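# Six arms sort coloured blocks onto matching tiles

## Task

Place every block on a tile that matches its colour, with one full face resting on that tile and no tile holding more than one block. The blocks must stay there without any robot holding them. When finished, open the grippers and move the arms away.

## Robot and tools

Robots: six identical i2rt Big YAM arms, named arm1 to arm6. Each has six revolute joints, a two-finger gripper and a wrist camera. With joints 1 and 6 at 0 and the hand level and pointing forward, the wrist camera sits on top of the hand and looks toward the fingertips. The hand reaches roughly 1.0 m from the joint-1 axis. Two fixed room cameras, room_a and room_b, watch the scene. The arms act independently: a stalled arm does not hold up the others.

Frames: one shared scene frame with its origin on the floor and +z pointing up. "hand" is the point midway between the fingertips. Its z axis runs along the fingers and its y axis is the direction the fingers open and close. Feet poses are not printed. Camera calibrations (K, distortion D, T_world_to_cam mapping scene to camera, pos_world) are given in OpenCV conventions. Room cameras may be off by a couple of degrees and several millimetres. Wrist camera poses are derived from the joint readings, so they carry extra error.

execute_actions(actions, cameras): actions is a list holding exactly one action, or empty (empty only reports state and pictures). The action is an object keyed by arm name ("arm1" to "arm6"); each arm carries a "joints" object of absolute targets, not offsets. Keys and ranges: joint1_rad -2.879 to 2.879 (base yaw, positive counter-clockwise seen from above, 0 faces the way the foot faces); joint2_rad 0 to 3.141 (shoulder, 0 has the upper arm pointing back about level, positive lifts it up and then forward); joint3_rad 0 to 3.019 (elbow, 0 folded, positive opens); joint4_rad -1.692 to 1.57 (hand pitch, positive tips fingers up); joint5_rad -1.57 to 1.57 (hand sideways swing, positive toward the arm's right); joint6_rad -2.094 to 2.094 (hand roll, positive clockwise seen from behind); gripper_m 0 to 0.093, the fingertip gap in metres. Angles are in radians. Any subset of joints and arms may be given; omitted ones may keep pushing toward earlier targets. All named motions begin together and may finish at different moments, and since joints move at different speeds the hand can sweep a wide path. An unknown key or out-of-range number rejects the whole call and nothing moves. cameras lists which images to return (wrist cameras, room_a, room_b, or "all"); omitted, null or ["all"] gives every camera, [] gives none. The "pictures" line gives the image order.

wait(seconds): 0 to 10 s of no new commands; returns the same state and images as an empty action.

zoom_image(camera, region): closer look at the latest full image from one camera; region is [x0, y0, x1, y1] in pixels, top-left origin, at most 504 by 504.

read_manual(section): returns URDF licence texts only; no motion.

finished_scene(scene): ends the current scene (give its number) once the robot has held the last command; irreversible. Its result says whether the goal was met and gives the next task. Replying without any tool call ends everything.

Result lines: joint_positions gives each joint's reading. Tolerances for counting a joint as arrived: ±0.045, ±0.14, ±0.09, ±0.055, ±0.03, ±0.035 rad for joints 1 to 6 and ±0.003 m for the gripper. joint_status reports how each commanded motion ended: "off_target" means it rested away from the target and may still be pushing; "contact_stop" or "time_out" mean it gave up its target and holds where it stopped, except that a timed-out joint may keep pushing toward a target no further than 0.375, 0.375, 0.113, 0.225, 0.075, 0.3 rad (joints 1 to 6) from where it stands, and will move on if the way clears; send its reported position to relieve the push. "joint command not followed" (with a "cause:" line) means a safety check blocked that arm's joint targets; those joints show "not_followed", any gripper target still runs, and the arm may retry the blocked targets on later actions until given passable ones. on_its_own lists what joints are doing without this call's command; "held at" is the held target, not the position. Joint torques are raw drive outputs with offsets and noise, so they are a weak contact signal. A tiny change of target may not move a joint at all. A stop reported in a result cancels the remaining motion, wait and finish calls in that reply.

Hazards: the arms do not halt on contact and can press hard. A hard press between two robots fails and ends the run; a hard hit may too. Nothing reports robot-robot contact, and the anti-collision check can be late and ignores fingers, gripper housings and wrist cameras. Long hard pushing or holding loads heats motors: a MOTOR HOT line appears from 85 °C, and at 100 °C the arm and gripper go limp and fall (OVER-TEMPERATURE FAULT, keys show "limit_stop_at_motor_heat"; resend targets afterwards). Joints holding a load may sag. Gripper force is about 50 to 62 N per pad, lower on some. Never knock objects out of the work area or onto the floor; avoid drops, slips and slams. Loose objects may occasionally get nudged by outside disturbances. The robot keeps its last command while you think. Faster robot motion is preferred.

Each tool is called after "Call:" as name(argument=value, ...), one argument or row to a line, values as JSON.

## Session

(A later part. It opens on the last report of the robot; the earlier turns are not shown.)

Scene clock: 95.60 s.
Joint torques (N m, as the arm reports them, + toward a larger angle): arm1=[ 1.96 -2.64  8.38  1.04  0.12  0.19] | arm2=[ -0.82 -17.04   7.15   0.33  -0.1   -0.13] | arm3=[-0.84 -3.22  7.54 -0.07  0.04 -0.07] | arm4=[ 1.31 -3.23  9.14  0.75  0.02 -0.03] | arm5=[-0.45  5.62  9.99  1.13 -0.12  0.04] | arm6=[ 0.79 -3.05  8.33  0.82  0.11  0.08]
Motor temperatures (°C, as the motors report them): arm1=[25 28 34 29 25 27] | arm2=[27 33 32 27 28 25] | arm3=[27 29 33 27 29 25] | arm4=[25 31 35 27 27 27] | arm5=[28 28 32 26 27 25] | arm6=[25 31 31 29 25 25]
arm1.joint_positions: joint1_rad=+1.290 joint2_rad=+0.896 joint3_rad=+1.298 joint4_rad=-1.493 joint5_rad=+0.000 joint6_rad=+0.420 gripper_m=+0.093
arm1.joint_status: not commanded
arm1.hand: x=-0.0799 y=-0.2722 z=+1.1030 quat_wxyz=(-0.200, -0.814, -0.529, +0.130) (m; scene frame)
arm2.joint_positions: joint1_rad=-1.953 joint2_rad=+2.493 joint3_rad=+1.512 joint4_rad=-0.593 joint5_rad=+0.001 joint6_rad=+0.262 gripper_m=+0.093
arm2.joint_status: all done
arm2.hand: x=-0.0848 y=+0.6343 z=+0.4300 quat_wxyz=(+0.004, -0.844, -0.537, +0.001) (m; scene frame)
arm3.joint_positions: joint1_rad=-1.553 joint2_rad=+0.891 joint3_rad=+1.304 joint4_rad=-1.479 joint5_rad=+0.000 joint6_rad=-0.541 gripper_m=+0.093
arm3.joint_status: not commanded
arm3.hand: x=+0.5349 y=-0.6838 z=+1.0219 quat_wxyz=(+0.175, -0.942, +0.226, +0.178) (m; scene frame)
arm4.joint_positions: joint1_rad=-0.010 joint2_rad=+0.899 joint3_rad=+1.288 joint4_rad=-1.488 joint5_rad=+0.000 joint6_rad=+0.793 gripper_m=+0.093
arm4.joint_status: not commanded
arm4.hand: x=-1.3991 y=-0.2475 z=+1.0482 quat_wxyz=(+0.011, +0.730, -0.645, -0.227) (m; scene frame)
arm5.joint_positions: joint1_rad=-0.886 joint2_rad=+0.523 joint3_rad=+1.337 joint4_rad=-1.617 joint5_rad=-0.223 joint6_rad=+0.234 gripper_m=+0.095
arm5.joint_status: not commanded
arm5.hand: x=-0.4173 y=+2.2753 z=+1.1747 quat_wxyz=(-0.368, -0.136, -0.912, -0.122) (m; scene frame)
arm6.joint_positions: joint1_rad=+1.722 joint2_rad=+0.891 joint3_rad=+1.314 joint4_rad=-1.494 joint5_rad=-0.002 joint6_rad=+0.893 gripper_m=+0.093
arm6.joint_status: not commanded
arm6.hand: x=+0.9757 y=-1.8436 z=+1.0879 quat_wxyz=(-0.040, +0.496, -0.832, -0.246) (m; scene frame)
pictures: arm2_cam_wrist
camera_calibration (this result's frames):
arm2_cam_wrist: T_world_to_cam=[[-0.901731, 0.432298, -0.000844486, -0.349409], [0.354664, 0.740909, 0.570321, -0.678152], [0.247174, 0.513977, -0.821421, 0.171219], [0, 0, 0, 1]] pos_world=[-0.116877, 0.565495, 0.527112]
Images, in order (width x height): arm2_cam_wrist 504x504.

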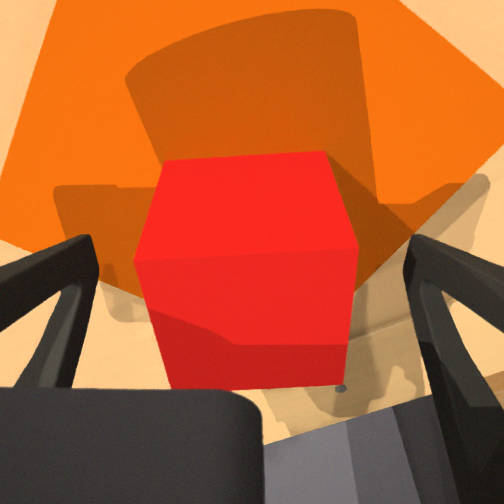

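Call:
execute_actions(
  actions=[
    {"arm2":{"joints":{"gripper_m":0.03}}},
  ],
  cameras=[],
)

Call:
execute_actions(
  actions=[
    {"arm2":{"joints":{"joint2_rad":1.95,"joint3_rad":1.4,"joint4_rad":-1.02}}},
  ],
  cameras=[],
)

Call:
execute_actions(
  actions=[
    {"arm2":{"joints":{"joint1_rad":0.142}}},
  ],
  cameras=[],
)

Call:
execute_actions(
  actions=[
    {"arm2":{"joints":{"joint2_rad":2.14,"joint4_rad":-0.8}}},
  ],
  cameras=["arm2_cam_wrist"],
)

Scene clock: 98.37 s.
Joint torques (N m, as the arm reports them, + toward a larger angle): arm1=[ 1.99 -3.07  8.38  1.12  0.1   0.18] | arm2=[ -0.26 -17.19   7.13   0.53  -0.08  -0.13] | arm3=[-0.83 -3.25  7.55 -0.07  0.04 -0.07] | arm4=[ 1.21 -3.41  9.14  0.81  0.04 -0.01] | arm5=[-0.15  5.08 10.12  0.94 -0.07  0.02] | arm6=[ 0.05 -3.1   8.07  0.9   0.13  0.11]
Motor temperatures (°C, as the motors report them): arm1=[25 28 34 29 25 27] | arm2=[27 33 32 27 28 25] | arm3=[27 29 33 27 29 25] | arm4=[25 31 35 27 27 27] | arm5=[28 28 32 26 27 25] | arm6=[25 31 31 29 25 25]
arm1.joint_positions: joint1_rad=+1.290 joint2_rad=+0.896 joint3_rad=+1.298 joint4_rad=-1.493 joint5_rad=+0.000 joint6_rad=+0.420 gripper_m=+0.093
arm1.joint_status: not commanded
arm1.hand: x=-0.0799 y=-0.2722 z=+1.1030 quat_wxyz=(-0.200, -0.814, -0.529, +0.130) (m; scene frame)
arm2.joint_positions: joint1_rad=-1.953 joint2_rad=+2.493 joint3_rad=+1.512 joint4_rad=-0.593 joint5_rad=+0.001 joint6_rad=+0.261 gripper_m=+0.047
arm2.joint_status: gripper_m off_target (ended at +0.047, target +0.030)
arm2.hand: x=-0.0848 y=+0.6343 z=+0.4300 quat_wxyz=(+0.004, -0.844, -0.537, +0.001) (m; scene frame)
arm3.joint_positions: joint1_rad=-1.553 joint2_rad=+0.891 joint3_rad=+1.304 joint4_rad=-1.479 joint5_rad=+0.000 joint6_rad=-0.541 gripper_m=+0.093
arm3.joint_status: not commanded
arm3.hand: x=+0.5349 y=-0.6838 z=+1.0219 quat_wxyz=(+0.175, -0.942, +0.226, +0.178) (m; scene frame)
arm4.joint_positions: joint1_rad=-0.010 joint2_rad=+0.899 joint3_rad=+1.288 joint4_rad=-1.488 joint5_rad=+0.000 joint6_rad=+0.793 gripper_m=+0.093
arm4.joint_status: not commanded
arm4.hand: x=-1.3991 y=-0.2475 z=+1.0482 quat_wxyz=(+0.011, +0.730, -0.645, -0.227) (m; scene frame)
arm5.joint_positions: joint1_rad=-0.886 joint2_rad=+0.523 joint3_rad=+1.337 joint4_rad=-1.617 joint5_rad=-0.223 joint6_rad=+0.234 gripper_m=+0.095
arm5.joint_status: not commanded
arm5.hand: x=-0.4173 y=+2.2753 z=+1.1747 quat_wxyz=(-0.368, -0.136, -0.912, -0.122) (m; scene frame)
arm6.joint_positions: joint1_rad=+1.722 joint2_rad=+0.891 joint3_rad=+1.314 joint4_rad=-1.494 joint5_rad=-0.002 joint6_rad=+0.893 gripper_m=+0.093
arm6.joint_status: not commanded
arm6.hand: x=+0.9757 y=-1.8436 z=+1.0879 quat_wxyz=(-0.040, +0.496, -0.832, -0.246) (m; scene frame)
pictures: none
No camera images: the call's "cameras" was empty. Leave "cameras" out to get every camera's image.

Scene clock: 99.97 s.
Joint torques (N m, as the arm reports them, + toward a larger angle): arm1=[ 1.57 -2.91  8.31  1.12  0.1   0.19] | arm2=[ -0.31 -15.34   8.9   -0.53  -0.12  -0.15] | arm3=[-0.8  -3.29  7.54 -0.07  0.04 -0.07] | arm4=[ 1.33 -3.6   9.19  0.79  0.04 -0.02] | arm5=[-0.6   5.93 10.02  1.07 -0.12  0.03] | arm6=[-0.11 -1.93  8.37  0.87  0.07  0.1 ]
Motor temperatures (°C, as the motors report them): arm1=[25 28 34 29 25 27] | arm2=[27 33 32 27 28 25] | arm3=[27 29 33 27 29 25] | arm4=[25 30 35 27 27 27] | arm5=[28 28 32 26 27 25] | arm6=[25 30 31 29 25 25]
arm1.joint_positions: joint1_rad=+1.290 joint2_rad=+0.896 joint3_rad=+1.298 joint4_rad=-1.493 joint5_rad=+0.000 joint6_rad=+0.420 gripper_m=+0.093
arm1.joint_status: not commanded
arm1.hand: x=-0.0799 y=-0.2722 z=+1.1030 quat_wxyz=(-0.200, -0.814, -0.529, +0.130) (m; scene frame)
arm2.joint_positions: joint1_rad=-1.953 joint2_rad=+1.966 joint3_rad=+1.383 joint4_rad=-1.003 joint5_rad=+0.001 joint6_rad=+0.261 gripper_m=+0.047
arm2.joint_status: all done
arm2.hand: x=-0.0779 y=+0.6644 z=+0.6858 quat_wxyz=(+0.009, -0.844, -0.537, -0.003) (m; scene frame)
arm3.joint_positions: joint1_rad=-1.553 joint2_rad=+0.891 joint3_rad=+1.304 joint4_rad=-1.479 joint5_rad=+0.000 joint6_rad=-0.541 gripper_m=+0.093
arm3.joint_status: not commanded
arm3.hand: x=+0.5349 y=-0.6838 z=+1.0219 quat_wxyz=(+0.175, -0.942, +0.226, +0.178) (m; scene frame)
arm4.joint_positions: joint1_rad=-0.010 joint2_rad=+0.899 joint3_rad=+1.288 joint4_rad=-1.488 joint5_rad=+0.000 joint6_rad=+0.793 gripper_m=+0.093
arm4.joint_status: not commanded
arm4.hand: x=-1.3991 y=-0.2475 z=+1.0482 quat_wxyz=(+0.011, +0.730, -0.645, -0.227) (m; scene frame)
arm5.joint_positions: joint1_rad=-0.886 joint2_rad=+0.523 joint3_rad=+1.337 joint4_rad=-1.617 joint5_rad=-0.223 joint6_rad=+0.234 gripper_m=+0.095
arm5.joint_status: not commanded
arm5.hand: x=-0.4173 y=+2.2753 z=+1.1747 quat_wxyz=(-0.368, -0.136, -0.912, -0.122) (m; scene frame)
arm6.joint_positions: joint1_rad=+1.722 joint2_rad=+0.891 joint3_rad=+1.314 joint4_rad=-1.494 joint5_rad=-0.002 joint6_rad=+0.893 gripper_m=+0.093
arm6.joint_status: not commanded
arm6.hand: x=+0.9757 y=-1.8436 z=+1.0879 quat_wxyz=(-0.040, +0.496, -0.832, -0.246) (m; scene frame)
pictures: none
No camera images: the call's "cameras" was empty. Leave "cameras" out to get every camera's image.

Scene clock: 102.23 s.
Joint torques (N m, as the arm reports them, + toward a larger angle): arm1=[ 1.87 -3.18  8.28  1.09  0.12  0.18] | arm2=[ -1.3  -15.09   9.04  -0.75   0.    -0.15] | arm3=[-0.81 -3.23  7.55 -0.07  0.04 -0.07] | arm4=[ 1.2  -3.56  9.23  0.82  0.01 -0.02] | arm5=[-0.51  5.1  10.1   1.02 -0.06  0.06] | arm6=[-0.02 -2.52  8.21  0.82  0.06  0.03]
Motor temperatures (°C, as the motors report them): arm1=[25 28 34 29 25 27] | arm2=[27 33 32 27 28 25] | arm3=[27 29 33 27 29 25] | arm4=[25 30 35 27 27 27] | arm5=[28 28 32 26 27 25] | arm6=[25 30 31 29 25 25]
arm1.joint_positions: joint1_rad=+1.290 joint2_rad=+0.896 joint3_rad=+1.298 joint4_rad=-1.493 joint5_rad=+0.000 joint6_rad=+0.420 gripper_m=+0.093
arm1.joint_status: not commanded
arm1.hand: x=-0.0799 y=-0.2722 z=+1.1030 quat_wxyz=(-0.200, -0.814, -0.529, +0.130) (m; scene frame)
arm2.joint_positions: joint1_rad=+0.150 joint2_rad=+1.966 joint3_rad=+1.383 joint4_rad=-1.003 joint5_rad=-0.002 joint6_rad=+0.261 gripper_m=+0.047
arm2.joint_status: all done
arm2.hand: x=+0.5289 y=+1.3910 z=+0.6836 quat_wxyz=(+0.011, +0.048, -0.999, +0.001) (m; scene frame)
arm3.joint_positions: joint1_rad=-1.553 joint2_rad=+0.891 joint3_rad=+1.304 joint4_rad=-1.479 joint5_rad=+0.000 joint6_rad=-0.541 gripper_m=+0.093
arm3.joint_status: not commanded
arm3.hand: x=+0.5349 y=-0.6838 z=+1.0219 quat_wxyz=(+0.175, -0.942, +0.226, +0.178) (m; scene frame)
arm4.joint_positions: joint1_rad=-0.010 joint2_rad=+0.899 joint3_rad=+1.288 joint4_rad=-1.488 joint5_rad=+0.000 joint6_rad=+0.793 gripper_m=+0.093
arm4.joint_status: not commanded
arm4.hand: x=-1.3991 y=-0.2475 z=+1.0482 quat_wxyz=(+0.011, +0.730, -0.645, -0.227) (m; scene frame)
arm5.joint_positions: joint1_rad=-0.886 joint2_rad=+0.523 joint3_rad=+1.337 joint4_rad=-1.617 joint5_rad=-0.223 joint6_rad=+0.234 gripper_m=+0.095
arm5.joint_status: not commanded
arm5.hand: x=-0.4173 y=+2.2753 z=+1.1747 quat_wxyz=(-0.368, -0.136, -0.912, -0.122) (m; scene frame)
arm6.joint_positions: joint1_rad=+1.722 joint2_rad=+0.891 joint3_rad=+1.314 joint4_rad=-1.494 joint5_rad=-0.002 joint6_rad=+0.893 gripper_m=+0.093
arm6.joint_status: not commanded
arm6.hand: x=+0.9757 y=-1.8436 z=+1.0879 quat_wxyz=(-0.040, +0.496, -0.832, -0.246) (m; scene frame)
pictures: none
No camera images: the call's "cameras" was empty. Leave "cameras" out to get every camera's image.

Scene clock: 103.43 s.
Joint torques (N m, as the arm reports them, + toward a larger angle): arm1=[ 1.56 -3.03  8.31  0.97  0.13  0.16] | arm2=[ -1.28 -17.32   7.93   0.75   0.01  -0.17] | arm3=[-0.83 -3.26  7.54 -0.07  0.04 -0.07] | arm4=[ 1.28 -3.25  9.19  0.8   0.04 -0.03] | arm5=[-0.6   5.78 10.15  1.07 -0.09  0.1 ] | arm6=[ 0.19 -2.83  7.9   0.8   0.09  0.09]
Motor temperatures (°C, as the motors report them): arm1=[25 28 34 29 25 27] | arm2=[27 33 32 27 28 25] | arm3=[27 29 33 27 29 25] | arm4=[25 30 35 27 27 27] | arm5=[28 28 32 26 27 25] | arm6=[25 30 31 29 25 25]
arm1.joint_positions: joint1_rad=+1.290 joint2_rad=+0.896 joint3_rad=+1.298 joint4_rad=-1.493 joint5_rad=+0.000 joint6_rad=+0.420 gripper_m=+0.093
arm1.joint_status: not commanded
arm1.hand: x=-0.0799 y=-0.2722 z=+1.1030 quat_wxyz=(-0.200, -0.814, -0.529, +0.130) (m; scene frame)
arm2.joint_positions: joint1_rad=+0.150 joint2_rad=+2.174 joint3_rad=+1.383 joint4_rad=-0.818 joint5_rad=-0.002 joint6_rad=+0.261 gripper_m=+0.047
arm2.joint_status: all done
arm2.hand: x=+0.5343 y=+1.3934 z=+0.5724 quat_wxyz=(+0.021, +0.048, -0.999, +0.004) (m; scene frame)
arm3.joint_positions: joint1_rad=-1.553 joint2_rad=+0.891 joint3_rad=+1.304 joint4_rad=-1.479 joint5_rad=+0.000 joint6_rad=-0.541 gripper_m=+0.093
arm3.joint_status: not commanded
arm3.hand: x=+0.5349 y=-0.6838 z=+1.0219 quat_wxyz=(+0.175, -0.942, +0.226, +0.178) (m; scene frame)
arm4.joint_positions: joint1_rad=-0.010 joint2_rad=+0.899 joint3_rad=+1.288 joint4_rad=-1.488 joint5_rad=+0.000 joint6_rad=+0.793 gripper_m=+0.093
arm4.joint_status: not commanded
arm4.hand: x=-1.3991 y=-0.2475 z=+1.0482 quat_wxyz=(+0.011, +0.730, -0.645, -0.227) (m; scene frame)
arm5.joint_positions: joint1_rad=-0.886 joint2_rad=+0.523 joint3_rad=+1.337 joint4_rad=-1.617 joint5_rad=-0.223 joint6_rad=+0.234 gripper_m=+0.095
arm5.joint_status: not commanded
arm5.hand: x=-0.4173 y=+2.2753 z=+1.1747 quat_wxyz=(-0.368, -0.136, -0.912, -0.122) (m; scene frame)
arm6.joint_positions: joint1_rad=+1.722 joint2_rad=+0.891 joint3_rad=+1.314 joint4_rad=-1.494 joint5_rad=-0.002 joint6_rad=+0.893 gripper_m=+0.093
arm6.joint_status: not commanded
arm6.hand: x=+0.9757 y=-1.8436 z=+1.0879 quat_wxyz=(-0.040, +0.496, -0.832, -0.246) (m; scene frame)
pictures: arm2_cam_wrist
camera_calibration (this result's frames):
arm2_cam_wrist: T_world_to_cam=[[0.0853274, -0.996351, -0.00214024, 1.34484], [-0.794286, -0.0693191, 0.603577, 0.182511], [-0.601523, -0.0498017, -0.797302, 0.970285], [0, 0, 0, 1]] pos_world=[0.613863, 1.4009, 0.666329]
Images, in order (width x height): arm2_cam_wrist 504x504.

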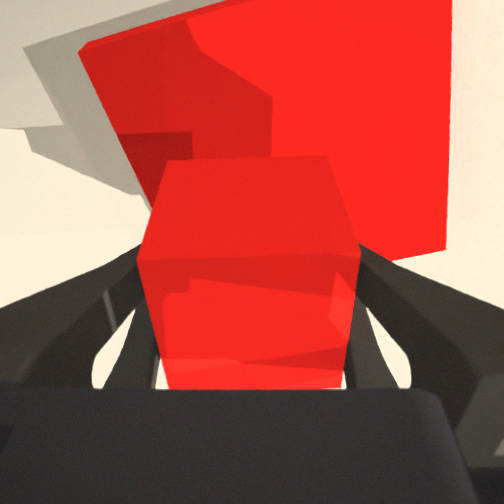

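Call:
execute_actions(
  actions=[
    {"arm2":{"joints":{"joint1_rad":0.125,"joint2_rad":2.245,"joint3_rad":1.485,"joint4_rad":-0.77}}},
  ],
  cameras=["arm2_cam_wrist"],
)

Scene clock: 105.17 s.
Joint torques (N m, as the arm reports them, + toward a larger angle): arm1=[ 1.61 -3.38  8.35  1.1   0.12  0.2 ] | arm2=[ -1.14 -15.79   9.55   0.44   0.02  -0.14] | arm3=[-0.8  -3.24  7.54 -0.07  0.04 -0.08] | arm4=[ 1.21 -3.53  9.16  0.77  0.03 -0.02] | arm5=[ 0.58  5.26 10.24  1.06 -0.08  0.07] | arm6=[ 0.32 -2.52  8.23  1.01  0.09  0.04]
Motor temperatures (°C, as the motors report them): arm1=[25 28 35 29 25 27] | arm2=[27 33 32 27 28 25] | arm3=[27 29 33 27 29 25] | arm4=[25 30 35 27 27 27] | arm5=[28 28 32 26 27 25] | arm6=[25 30 31 29 25 25]
arm1.joint_positions: joint1_rad=+1.290 joint2_rad=+0.896 joint3_rad=+1.298 joint4_rad=-1.493 joint5_rad=+0.000 joint6_rad=+0.420 gripper_m=+0.093
arm1.joint_status: not commanded
arm1.hand: x=-0.0799 y=-0.2722 z=+1.1030 quat_wxyz=(-0.200, -0.814, -0.529, +0.130) (m; scene frame)
arm2.joint_positions: joint1_rad=+0.131 joint2_rad=+2.248 joint3_rad=+1.448 joint4_rad=-0.782 joint5_rad=-0.002 joint6_rad=+0.260 gripper_m=+0.047
arm2.joint_status: all done
arm2.hand: x=+0.5603 y=+1.3917 z=+0.5491 quat_wxyz=(+0.008, +0.039, -0.999, +0.000) (m; scene frame)
arm3.joint_positions: joint1_rad=-1.553 joint2_rad=+0.891 joint3_rad=+1.304 joint4_rad=-1.479 joint5_rad=+0.000 joint6_rad=-0.541 gripper_m=+0.093
arm3.joint_status: not commanded
arm3.hand: x=+0.5349 y=-0.6838 z=+1.0219 quat_wxyz=(+0.175, -0.942, +0.226, +0.178) (m; scene frame)
arm4.joint_positions: joint1_rad=-0.010 joint2_rad=+0.899 joint3_rad=+1.288 joint4_rad=-1.488 joint5_rad=+0.000 joint6_rad=+0.793 gripper_m=+0.093
arm4.joint_status: not commanded
arm4.hand: x=-1.3991 y=-0.2475 z=+1.0482 quat_wxyz=(+0.011, +0.730, -0.645, -0.227) (m; scene frame)
arm5.joint_positions: joint1_rad=-0.886 joint2_rad=+0.523 joint3_rad=+1.337 joint4_rad=-1.617 joint5_rad=-0.223 joint6_rad=+0.234 gripper_m=+0.095
arm5.joint_status: not commanded
arm5.hand: x=-0.4173 y=+2.2753 z=+1.1747 quat_wxyz=(-0.368, -0.136, -0.912, -0.122) (m; scene frame)
arm6.joint_positions: joint1_rad=+1.722 joint2_rad=+0.891 joint3_rad=+1.314 joint4_rad=-1.494 joint5_rad=-0.002 joint6_rad=+0.893 gripper_m=+0.093
arm6.joint_status: not commanded
arm6.hand: x=+0.9757 y=-1.8436 z=+1.0879 quat_wxyz=(-0.040, +0.496, -0.832, -0.246) (m; scene frame)
pictures: arm2_cam_wrist
camera_calibration (this result's frames):
arm2_cam_wrist: T_world_to_cam=[[0.0675079, -0.997674, -0.00939904, 1.35665], [-0.810751, -0.0603452, 0.582273, 0.22552], [-0.581486, -0.0316877, -0.812939, 0.939347], [0, 0, 0, 1]] pos_world=[0.637473, 1.39687, 0.645069]
Images, in order (width x height): arm2_cam_wrist 504x504.

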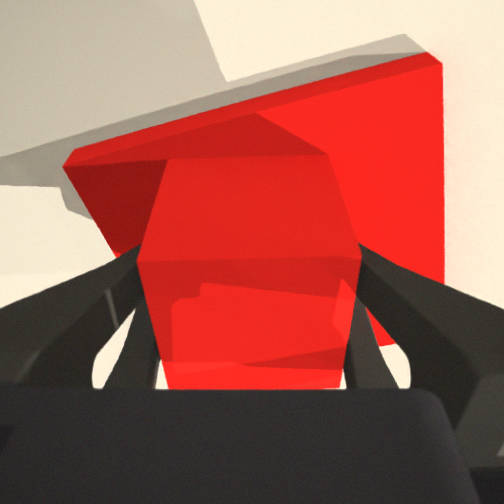

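Call:
execute_actions(
  actions=[
    {"arm2":{"joints":{"joint2_rad":2.29,"joint4_rad":-0.75}}},
  ],
  cameras=["arm2_cam_wrist"],
)

Scene clock: 106.13 s.
Joint torques (N m, as the arm reports them, + toward a larger angle): arm1=[ 1.74 -3.27  8.35  1.02  0.09  0.2 ] | arm2=[ -1.52 -12.9    9.55   1.21   0.    -0.14] | arm3=[-0.81 -3.25  7.55 -0.06  0.04 -0.08] | arm4=[ 1.51 -3.76  9.11  0.78  0.03 -0.03] | arm5=[-0.16  5.34 10.13  0.73 -0.12  0.08] | arm6=[ 0.77 -2.65  8.31  0.86  0.07  0.06]
Motor temperatures (°C, as the motors report them): arm1=[25 28 35 29 25 27] | arm2=[27 33 32 27 28 25] | arm3=[27 29 33 27 29 25] | arm4=[25 30 35 27 27 27] | arm5=[28 28 32 26 27 25] | arm6=[25 30 31 29 25 25]
arm1.joint_positions: joint1_rad=+1.290 joint2_rad=+0.896 joint3_rad=+1.298 joint4_rad=-1.493 joint5_rad=+0.000 joint6_rad=+0.420 gripper_m=+0.093
arm1.joint_status: not commanded
arm1.hand: x=-0.0799 y=-0.2722 z=+1.1030 quat_wxyz=(-0.200, -0.814, -0.529, +0.130) (m; scene frame)
arm2.joint_positions: joint1_rad=+0.131 joint2_rad=+2.250 joint3_rad=+1.448 joint4_rad=-0.780 joint5_rad=-0.002 joint6_rad=+0.260 gripper_m=+0.047
arm2.joint_status: all done
arm2.hand: x=+0.5603 y=+1.3917 z=+0.5482 quat_wxyz=(+0.008, +0.039, -0.999, +0.000) (m; scene frame)
arm3.joint_positions: joint1_rad=-1.553 joint2_rad=+0.891 joint3_rad=+1.304 joint4_rad=-1.479 joint5_rad=+0.000 joint6_rad=-0.541 gripper_m=+0.093
arm3.joint_status: not commanded
arm3.hand: x=+0.5349 y=-0.6838 z=+1.0219 quat_wxyz=(+0.175, -0.942, +0.226, +0.178) (m; scene frame)
arm4.joint_positions: joint1_rad=-0.010 joint2_rad=+0.899 joint3_rad=+1.288 joint4_rad=-1.488 joint5_rad=+0.000 joint6_rad=+0.793 gripper_m=+0.093
arm4.joint_status: not commanded
arm4.hand: x=-1.3991 y=-0.2475 z=+1.0482 quat_wxyz=(+0.011, +0.730, -0.645, -0.227) (m; scene frame)
arm5.joint_positions: joint1_rad=-0.886 joint2_rad=+0.523 joint3_rad=+1.337 joint4_rad=-1.617 joint5_rad=-0.223 joint6_rad=+0.234 gripper_m=+0.095
arm5.joint_status: not commanded
arm5.hand: x=-0.4173 y=+2.2753 z=+1.1747 quat_wxyz=(-0.368, -0.136, -0.912, -0.122) (m; scene frame)
arm6.joint_positions: joint1_rad=+1.722 joint2_rad=+0.891 joint3_rad=+1.314 joint4_rad=-1.494 joint5_rad=-0.002 joint6_rad=+0.893 gripper_m=+0.093
arm6.joint_status: not commanded
arm6.hand: x=+0.9757 y=-1.8436 z=+1.0879 quat_wxyz=(-0.040, +0.496, -0.832, -0.246) (m; scene frame)
pictures: arm2_cam_wrist
camera_calibration (this result's frames):
arm2_cam_wrist: T_world_to_cam=[[0.0675079, -0.997674, -0.00939904, 1.35664], [-0.810751, -0.0603452, 0.582273, 0.225984], [-0.581486, -0.0316877, -0.812939, 0.938635], [0, 0, 0, 1]] pos_world=[0.637436, 1.39686, 0.64422]
Images, in order (width x height): arm2_cam_wrist 504x504.

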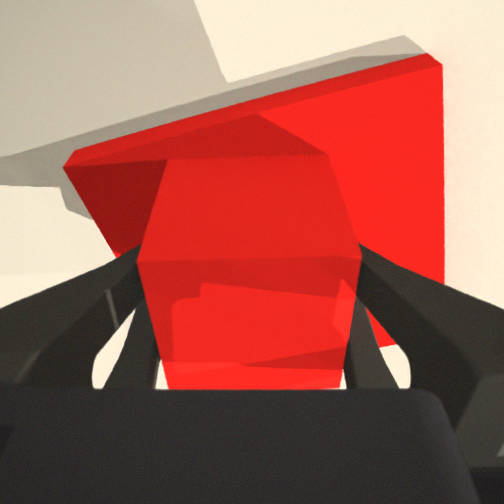

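Contact. Release.

Call:
execute_actions(
  actions=[
    {"arm2":{"joints":{"joint2_rad":2.25,"joint4_rad":-0.78,"gripper_m":0.093}}},
  ],
  cameras=[],
)

Call:
execute_actions(
  actions=[
    {"arm2":{"joints":{"joint2_rad":1.85,"joint4_rad":-1.17}}},
  ],
  cameras=["arm2_cam_wrist","arm4_cam_wrist","room_a","room_b"],
)

Scene clock: 107.20 s.
Joint torques (N m, as the arm reports them, + toward a larger angle): arm1=[ 1.68 -2.52  8.32  1.08  0.09  0.19] | arm2=[ -1.51 -16.16   9.37   0.06   0.02  -0.18] | arm3=[-0.83 -3.25  7.54 -0.07  0.04 -0.07] | arm4=[ 1.23 -3.5   9.08  0.78  0.04 -0.04] | arm5=[-0.89  4.86 10.04  1.   -0.07  0.03] | arm6=[ 1.07 -3.06  8.2   0.81  0.06  0.06]
Motor temperatures (°C, as the motors report them): arm1=[25 28 35 29 25 27] | arm2=[27 33 32 27 28 25] | arm3=[27 28 33 27 29 25] | arm4=[25 30 35 27 27 27] | arm5=[28 28 32 26 27 25] | arm6=[25 29 31 29 25 25]
arm1.joint_positions: joint1_rad=+1.290 joint2_rad=+0.896 joint3_rad=+1.298 joint4_rad=-1.493 joint5_rad=+0.000 joint6_rad=+0.420 gripper_m=+0.093
arm1.joint_status: not commanded
arm1.hand: x=-0.0799 y=-0.2722 z=+1.1030 quat_wxyz=(-0.200, -0.814, -0.529, +0.130) (m; scene frame)
arm2.joint_positions: joint1_rad=+0.131 joint2_rad=+2.250 joint3_rad=+1.449 joint4_rad=-0.780 joint5_rad=-0.001 joint6_rad=+0.260 gripper_m=+0.093
arm2.joint_status: all done
arm2.hand: x=+0.5606 y=+1.3917 z=+0.5482 quat_wxyz=(+0.008, +0.039, -0.999, +0.000) (m; scene frame)
arm3.joint_positions: joint1_rad=-1.553 joint2_rad=+0.891 joint3_rad=+1.304 joint4_rad=-1.479 joint5_rad=+0.000 joint6_rad=-0.541 gripper_m=+0.093
arm3.joint_status: not commanded
arm3.hand: x=+0.5349 y=-0.6838 z=+1.0219 quat_wxyz=(+0.175, -0.942, +0.226, +0.178) (m; scene frame)
arm4.joint_positions: joint1_rad=-0.010 joint2_rad=+0.899 joint3_rad=+1.288 joint4_rad=-1.488 joint5_rad=+0.000 joint6_rad=+0.793 gripper_m=+0.093
arm4.joint_status: not commanded
arm4.hand: x=-1.3991 y=-0.2475 z=+1.0482 quat_wxyz=(+0.011, +0.730, -0.645, -0.227) (m; scene frame)
arm5.joint_positions: joint1_rad=-0.886 joint2_rad=+0.523 joint3_rad=+1.337 joint4_rad=-1.617 joint5_rad=-0.223 joint6_rad=+0.234 gripper_m=+0.095
arm5.joint_status: not commanded
arm5.hand: x=-0.4173 y=+2.2753 z=+1.1747 quat_wxyz=(-0.368, -0.136, -0.912, -0.122) (m; scene frame)
arm6.joint_positions: joint1_rad=+1.722 joint2_rad=+0.891 joint3_rad=+1.314 joint4_rad=-1.494 joint5_rad=-0.002 joint6_rad=+0.893 gripper_m=+0.093
arm6.joint_status: not commanded
arm6.hand: x=+0.9757 y=-1.8436 z=+1.0879 quat_wxyz=(-0.040, +0.496, -0.832, -0.246) (m; scene frame)
pictures: none
No camera images: the call's "cameras" was empty. Leave "cameras" out to get every camera's image.

Scene clock: 108.63 s.
Joint torques (N m, as the arm reports them, + toward a larger angle): arm1=[ 1.87 -3.18  8.27  1.18  0.11  0.19] | arm2=[ -1.48 -13.73  10.67  -0.6    0.02  -0.14] | arm3=[-0.85 -3.27  7.54 -0.06  0.04 -0.07] | arm4=[ 1.22 -3.33  9.2   0.8   0.02 -0.02] | arm5=[-0.45  5.07 10.18  1.13 -0.07  0.03] | arm6=[-0.5  -2.99  8.09  0.84  0.07  0.09]
Motor temperatures (°C, as the motors report them): arm1=[25 28 35 29 25 27] | arm2=[27 33 33 27 28 25] | arm3=[27 28 33 27 29 25] | arm4=[25 30 35 27 27 27] | arm5=[28 28 32 26 27 25] | arm6=[25 29 31 29 25 25]
arm1.joint_positions: joint1_rad=+1.290 joint2_rad=+0.896 joint3_rad=+1.298 joint4_rad=-1.493 joint5_rad=+0.000 joint6_rad=+0.420 gripper_m=+0.093
arm1.joint_status: not commanded
arm1.hand: x=-0.0799 y=-0.2722 z=+1.1030 quat_wxyz=(-0.200, -0.814, -0.529, +0.130) (m; scene frame)
arm2.joint_positions: joint1_rad=+0.131 joint2_rad=+1.858 joint3_rad=+1.460 joint4_rad=-1.153 joint5_rad=-0.001 joint6_rad=+0.260 gripper_m=+0.093
arm2.joint_status: all done
arm2.hand: x=+0.5388 y=+1.3833 z=+0.7666 quat_wxyz=(-0.007, +0.039, -0.999, -0.005) (m; scene frame)
arm3.joint_positions: joint1_rad=-1.553 joint2_rad=+0.891 joint3_rad=+1.304 joint4_rad=-1.479 joint5_rad=+0.000 joint6_rad=-0.541 gripper_m=+0.093
arm3.joint_status: not commanded
arm3.hand: x=+0.5349 y=-0.6838 z=+1.0219 quat_wxyz=(+0.175, -0.942, +0.226, +0.178) (m; scene frame)
arm4.joint_positions: joint1_rad=-0.010 joint2_rad=+0.899 joint3_rad=+1.288 joint4_rad=-1.488 joint5_rad=+0.000 joint6_rad=+0.793 gripper_m=+0.093
arm4.joint_status: not commanded
arm4.hand: x=-1.3991 y=-0.2475 z=+1.0482 quat_wxyz=(+0.011, +0.730, -0.645, -0.227) (m; scene frame)
arm5.joint_positions: joint1_rad=-0.886 joint2_rad=+0.523 joint3_rad=+1.337 joint4_rad=-1.617 joint5_rad=-0.223 joint6_rad=+0.234 gripper_m=+0.095
arm5.joint_status: not commanded
arm5.hand: x=-0.4173 y=+2.2753 z=+1.1747 quat_wxyz=(-0.368, -0.136, -0.912, -0.122) (m; scene frame)
arm6.joint_positions: joint1_rad=+1.722 joint2_rad=+0.891 joint3_rad=+1.314 joint4_rad=-1.494 joint5_rad=-0.002 joint6_rad=+0.893 gripper_m=+0.093
arm6.joint_status: not commanded
arm6.hand: x=+0.9757 y=-1.8436 z=+1.0879 quat_wxyz=(-0.040, +0.496, -0.832, -0.246) (m; scene frame)
pictures: arm2_cam_wrist, arm4_cam_wrist, room_a, room_b
camera_calibration (this result's frames):
arm2_cam_wrist: T_world_to_cam=[[0.0678011, -0.997548, -0.0173712, 1.35758], [-0.827649, -0.0659592, 0.557357, 0.116924], [-0.557136, -0.0234121, -0.830091, 1.09203], [0, 0, 0, 1]] pos_world=[0.613138, 1.38753, 0.864903]
arm4_cam_wrist: T_world_to_cam=[[0.933685, 0.159943, -0.320391, 1.68101], [0.24773, -0.934561, 0.255392, -0.144224], [-0.258577, -0.317826, -0.912209, 0.644523], [0, 0, 0, 1]] pos_world=[-1.36714, -0.198806, 1.16335]
Images, in order (width x height): arm2_cam_wrist 504x504, arm4_cam_wrist 504x504, room_a 504x504, room_b 504x504.

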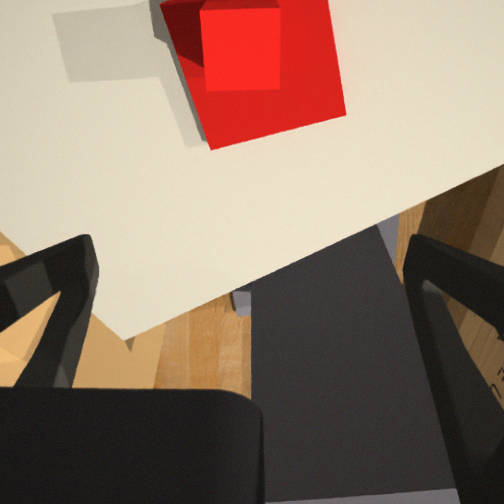

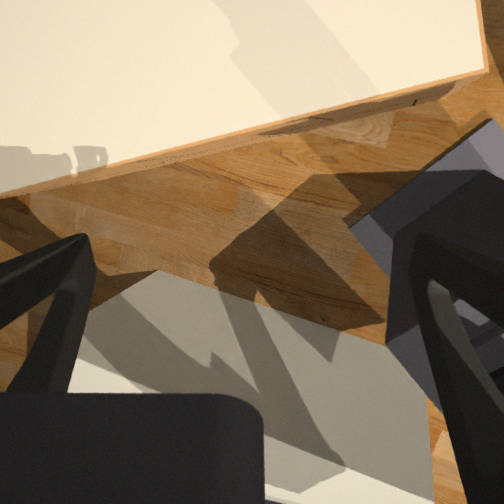

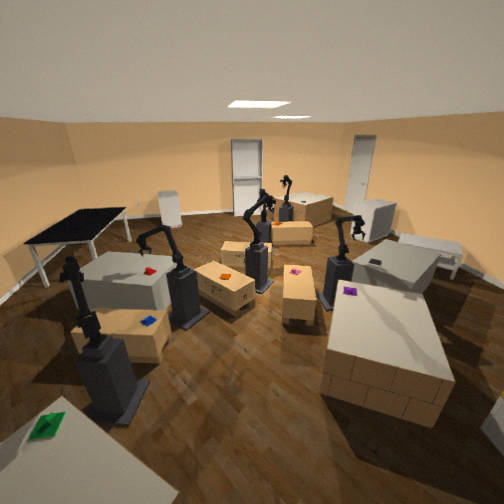

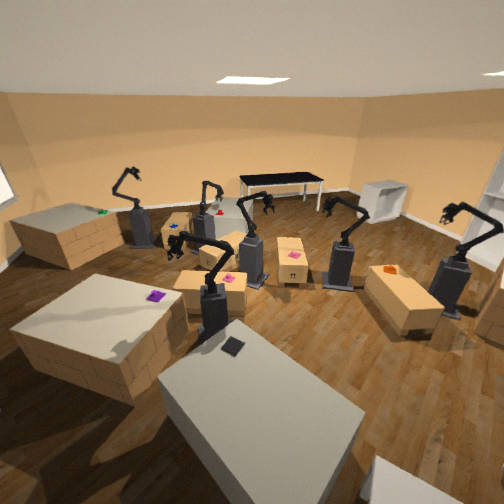

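Call:
zoom_image(
  camera="room_a",
  region=[325, 270, 375, 310],
)

Call:
zoom_image(
  camera="room_b",
  region=[130, 275, 180, 315],
)

Call:
zoom_image(
  camera="room_a",
  region=[15, 400, 85, 450],
)

Call:
zoom_image(
  camera="room_b",
  region=[80, 195, 130, 230],
)

Call:
zoom_image(
  camera="room_b",
  region=[205, 260, 255, 300],
)

Region (325, 270, 375, 310) of room_a's 504x504 image, scaled by 10.080, with more detail than that image has; it fills the top 403 rows of this view, and the rest is white.

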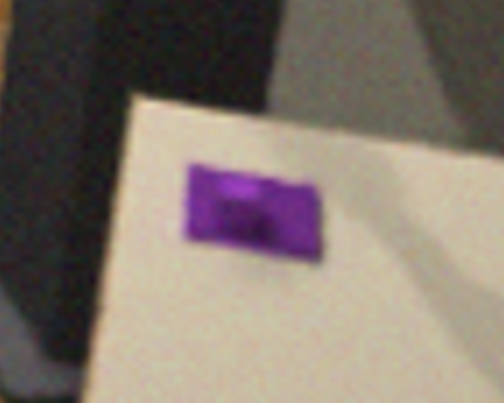

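Region (130, 275, 180, 315) of room_b's 504x504 image, scaled by 10.080, with more detail than that image has; it fills the top 403 rows of this view, and the rest is white.

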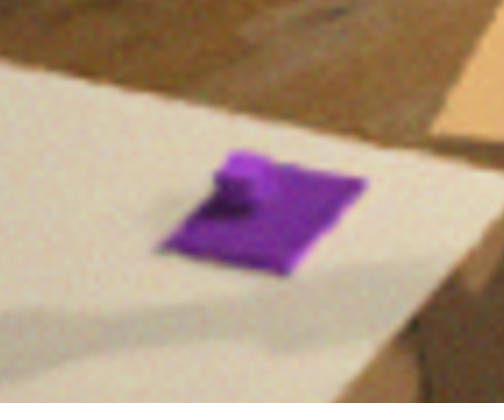

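Region (15, 400, 85, 450) of room_a's 504x504 image, scaled by 7.200, with more detail than that image has; it fills the top 360 rows of this view, and the rest is white.

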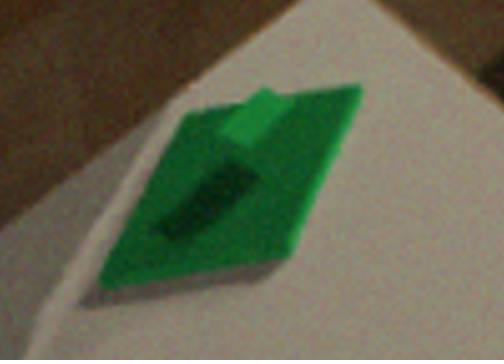

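Region (80, 195, 130, 230) of room_b's 504x504 image, scaled by 10.080, with more detail than that image has; it fills the top 353 rows of this view, and the rest is white.

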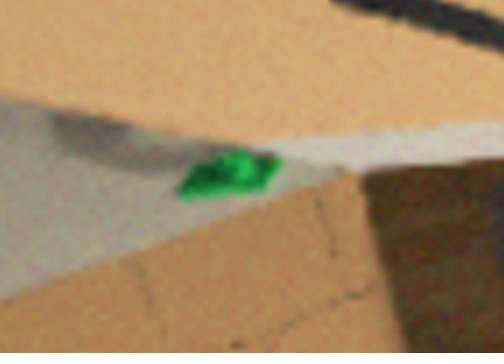

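Region (205, 260, 255, 300) of room_b's 504x504 image, scaled by 10.080, with more detail than that image has; it fills the top 403 rows of this view, and the rest is white.

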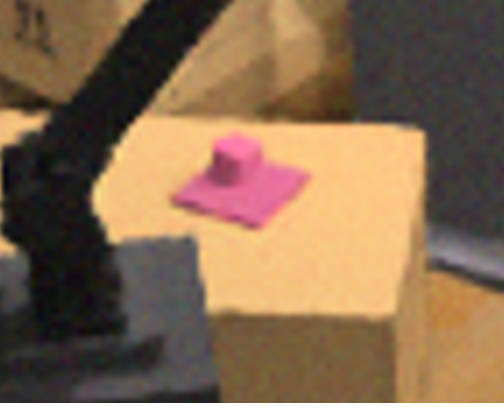

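Call:
finished_scene(
  scene=1,
)

The scene is finished: the task was done.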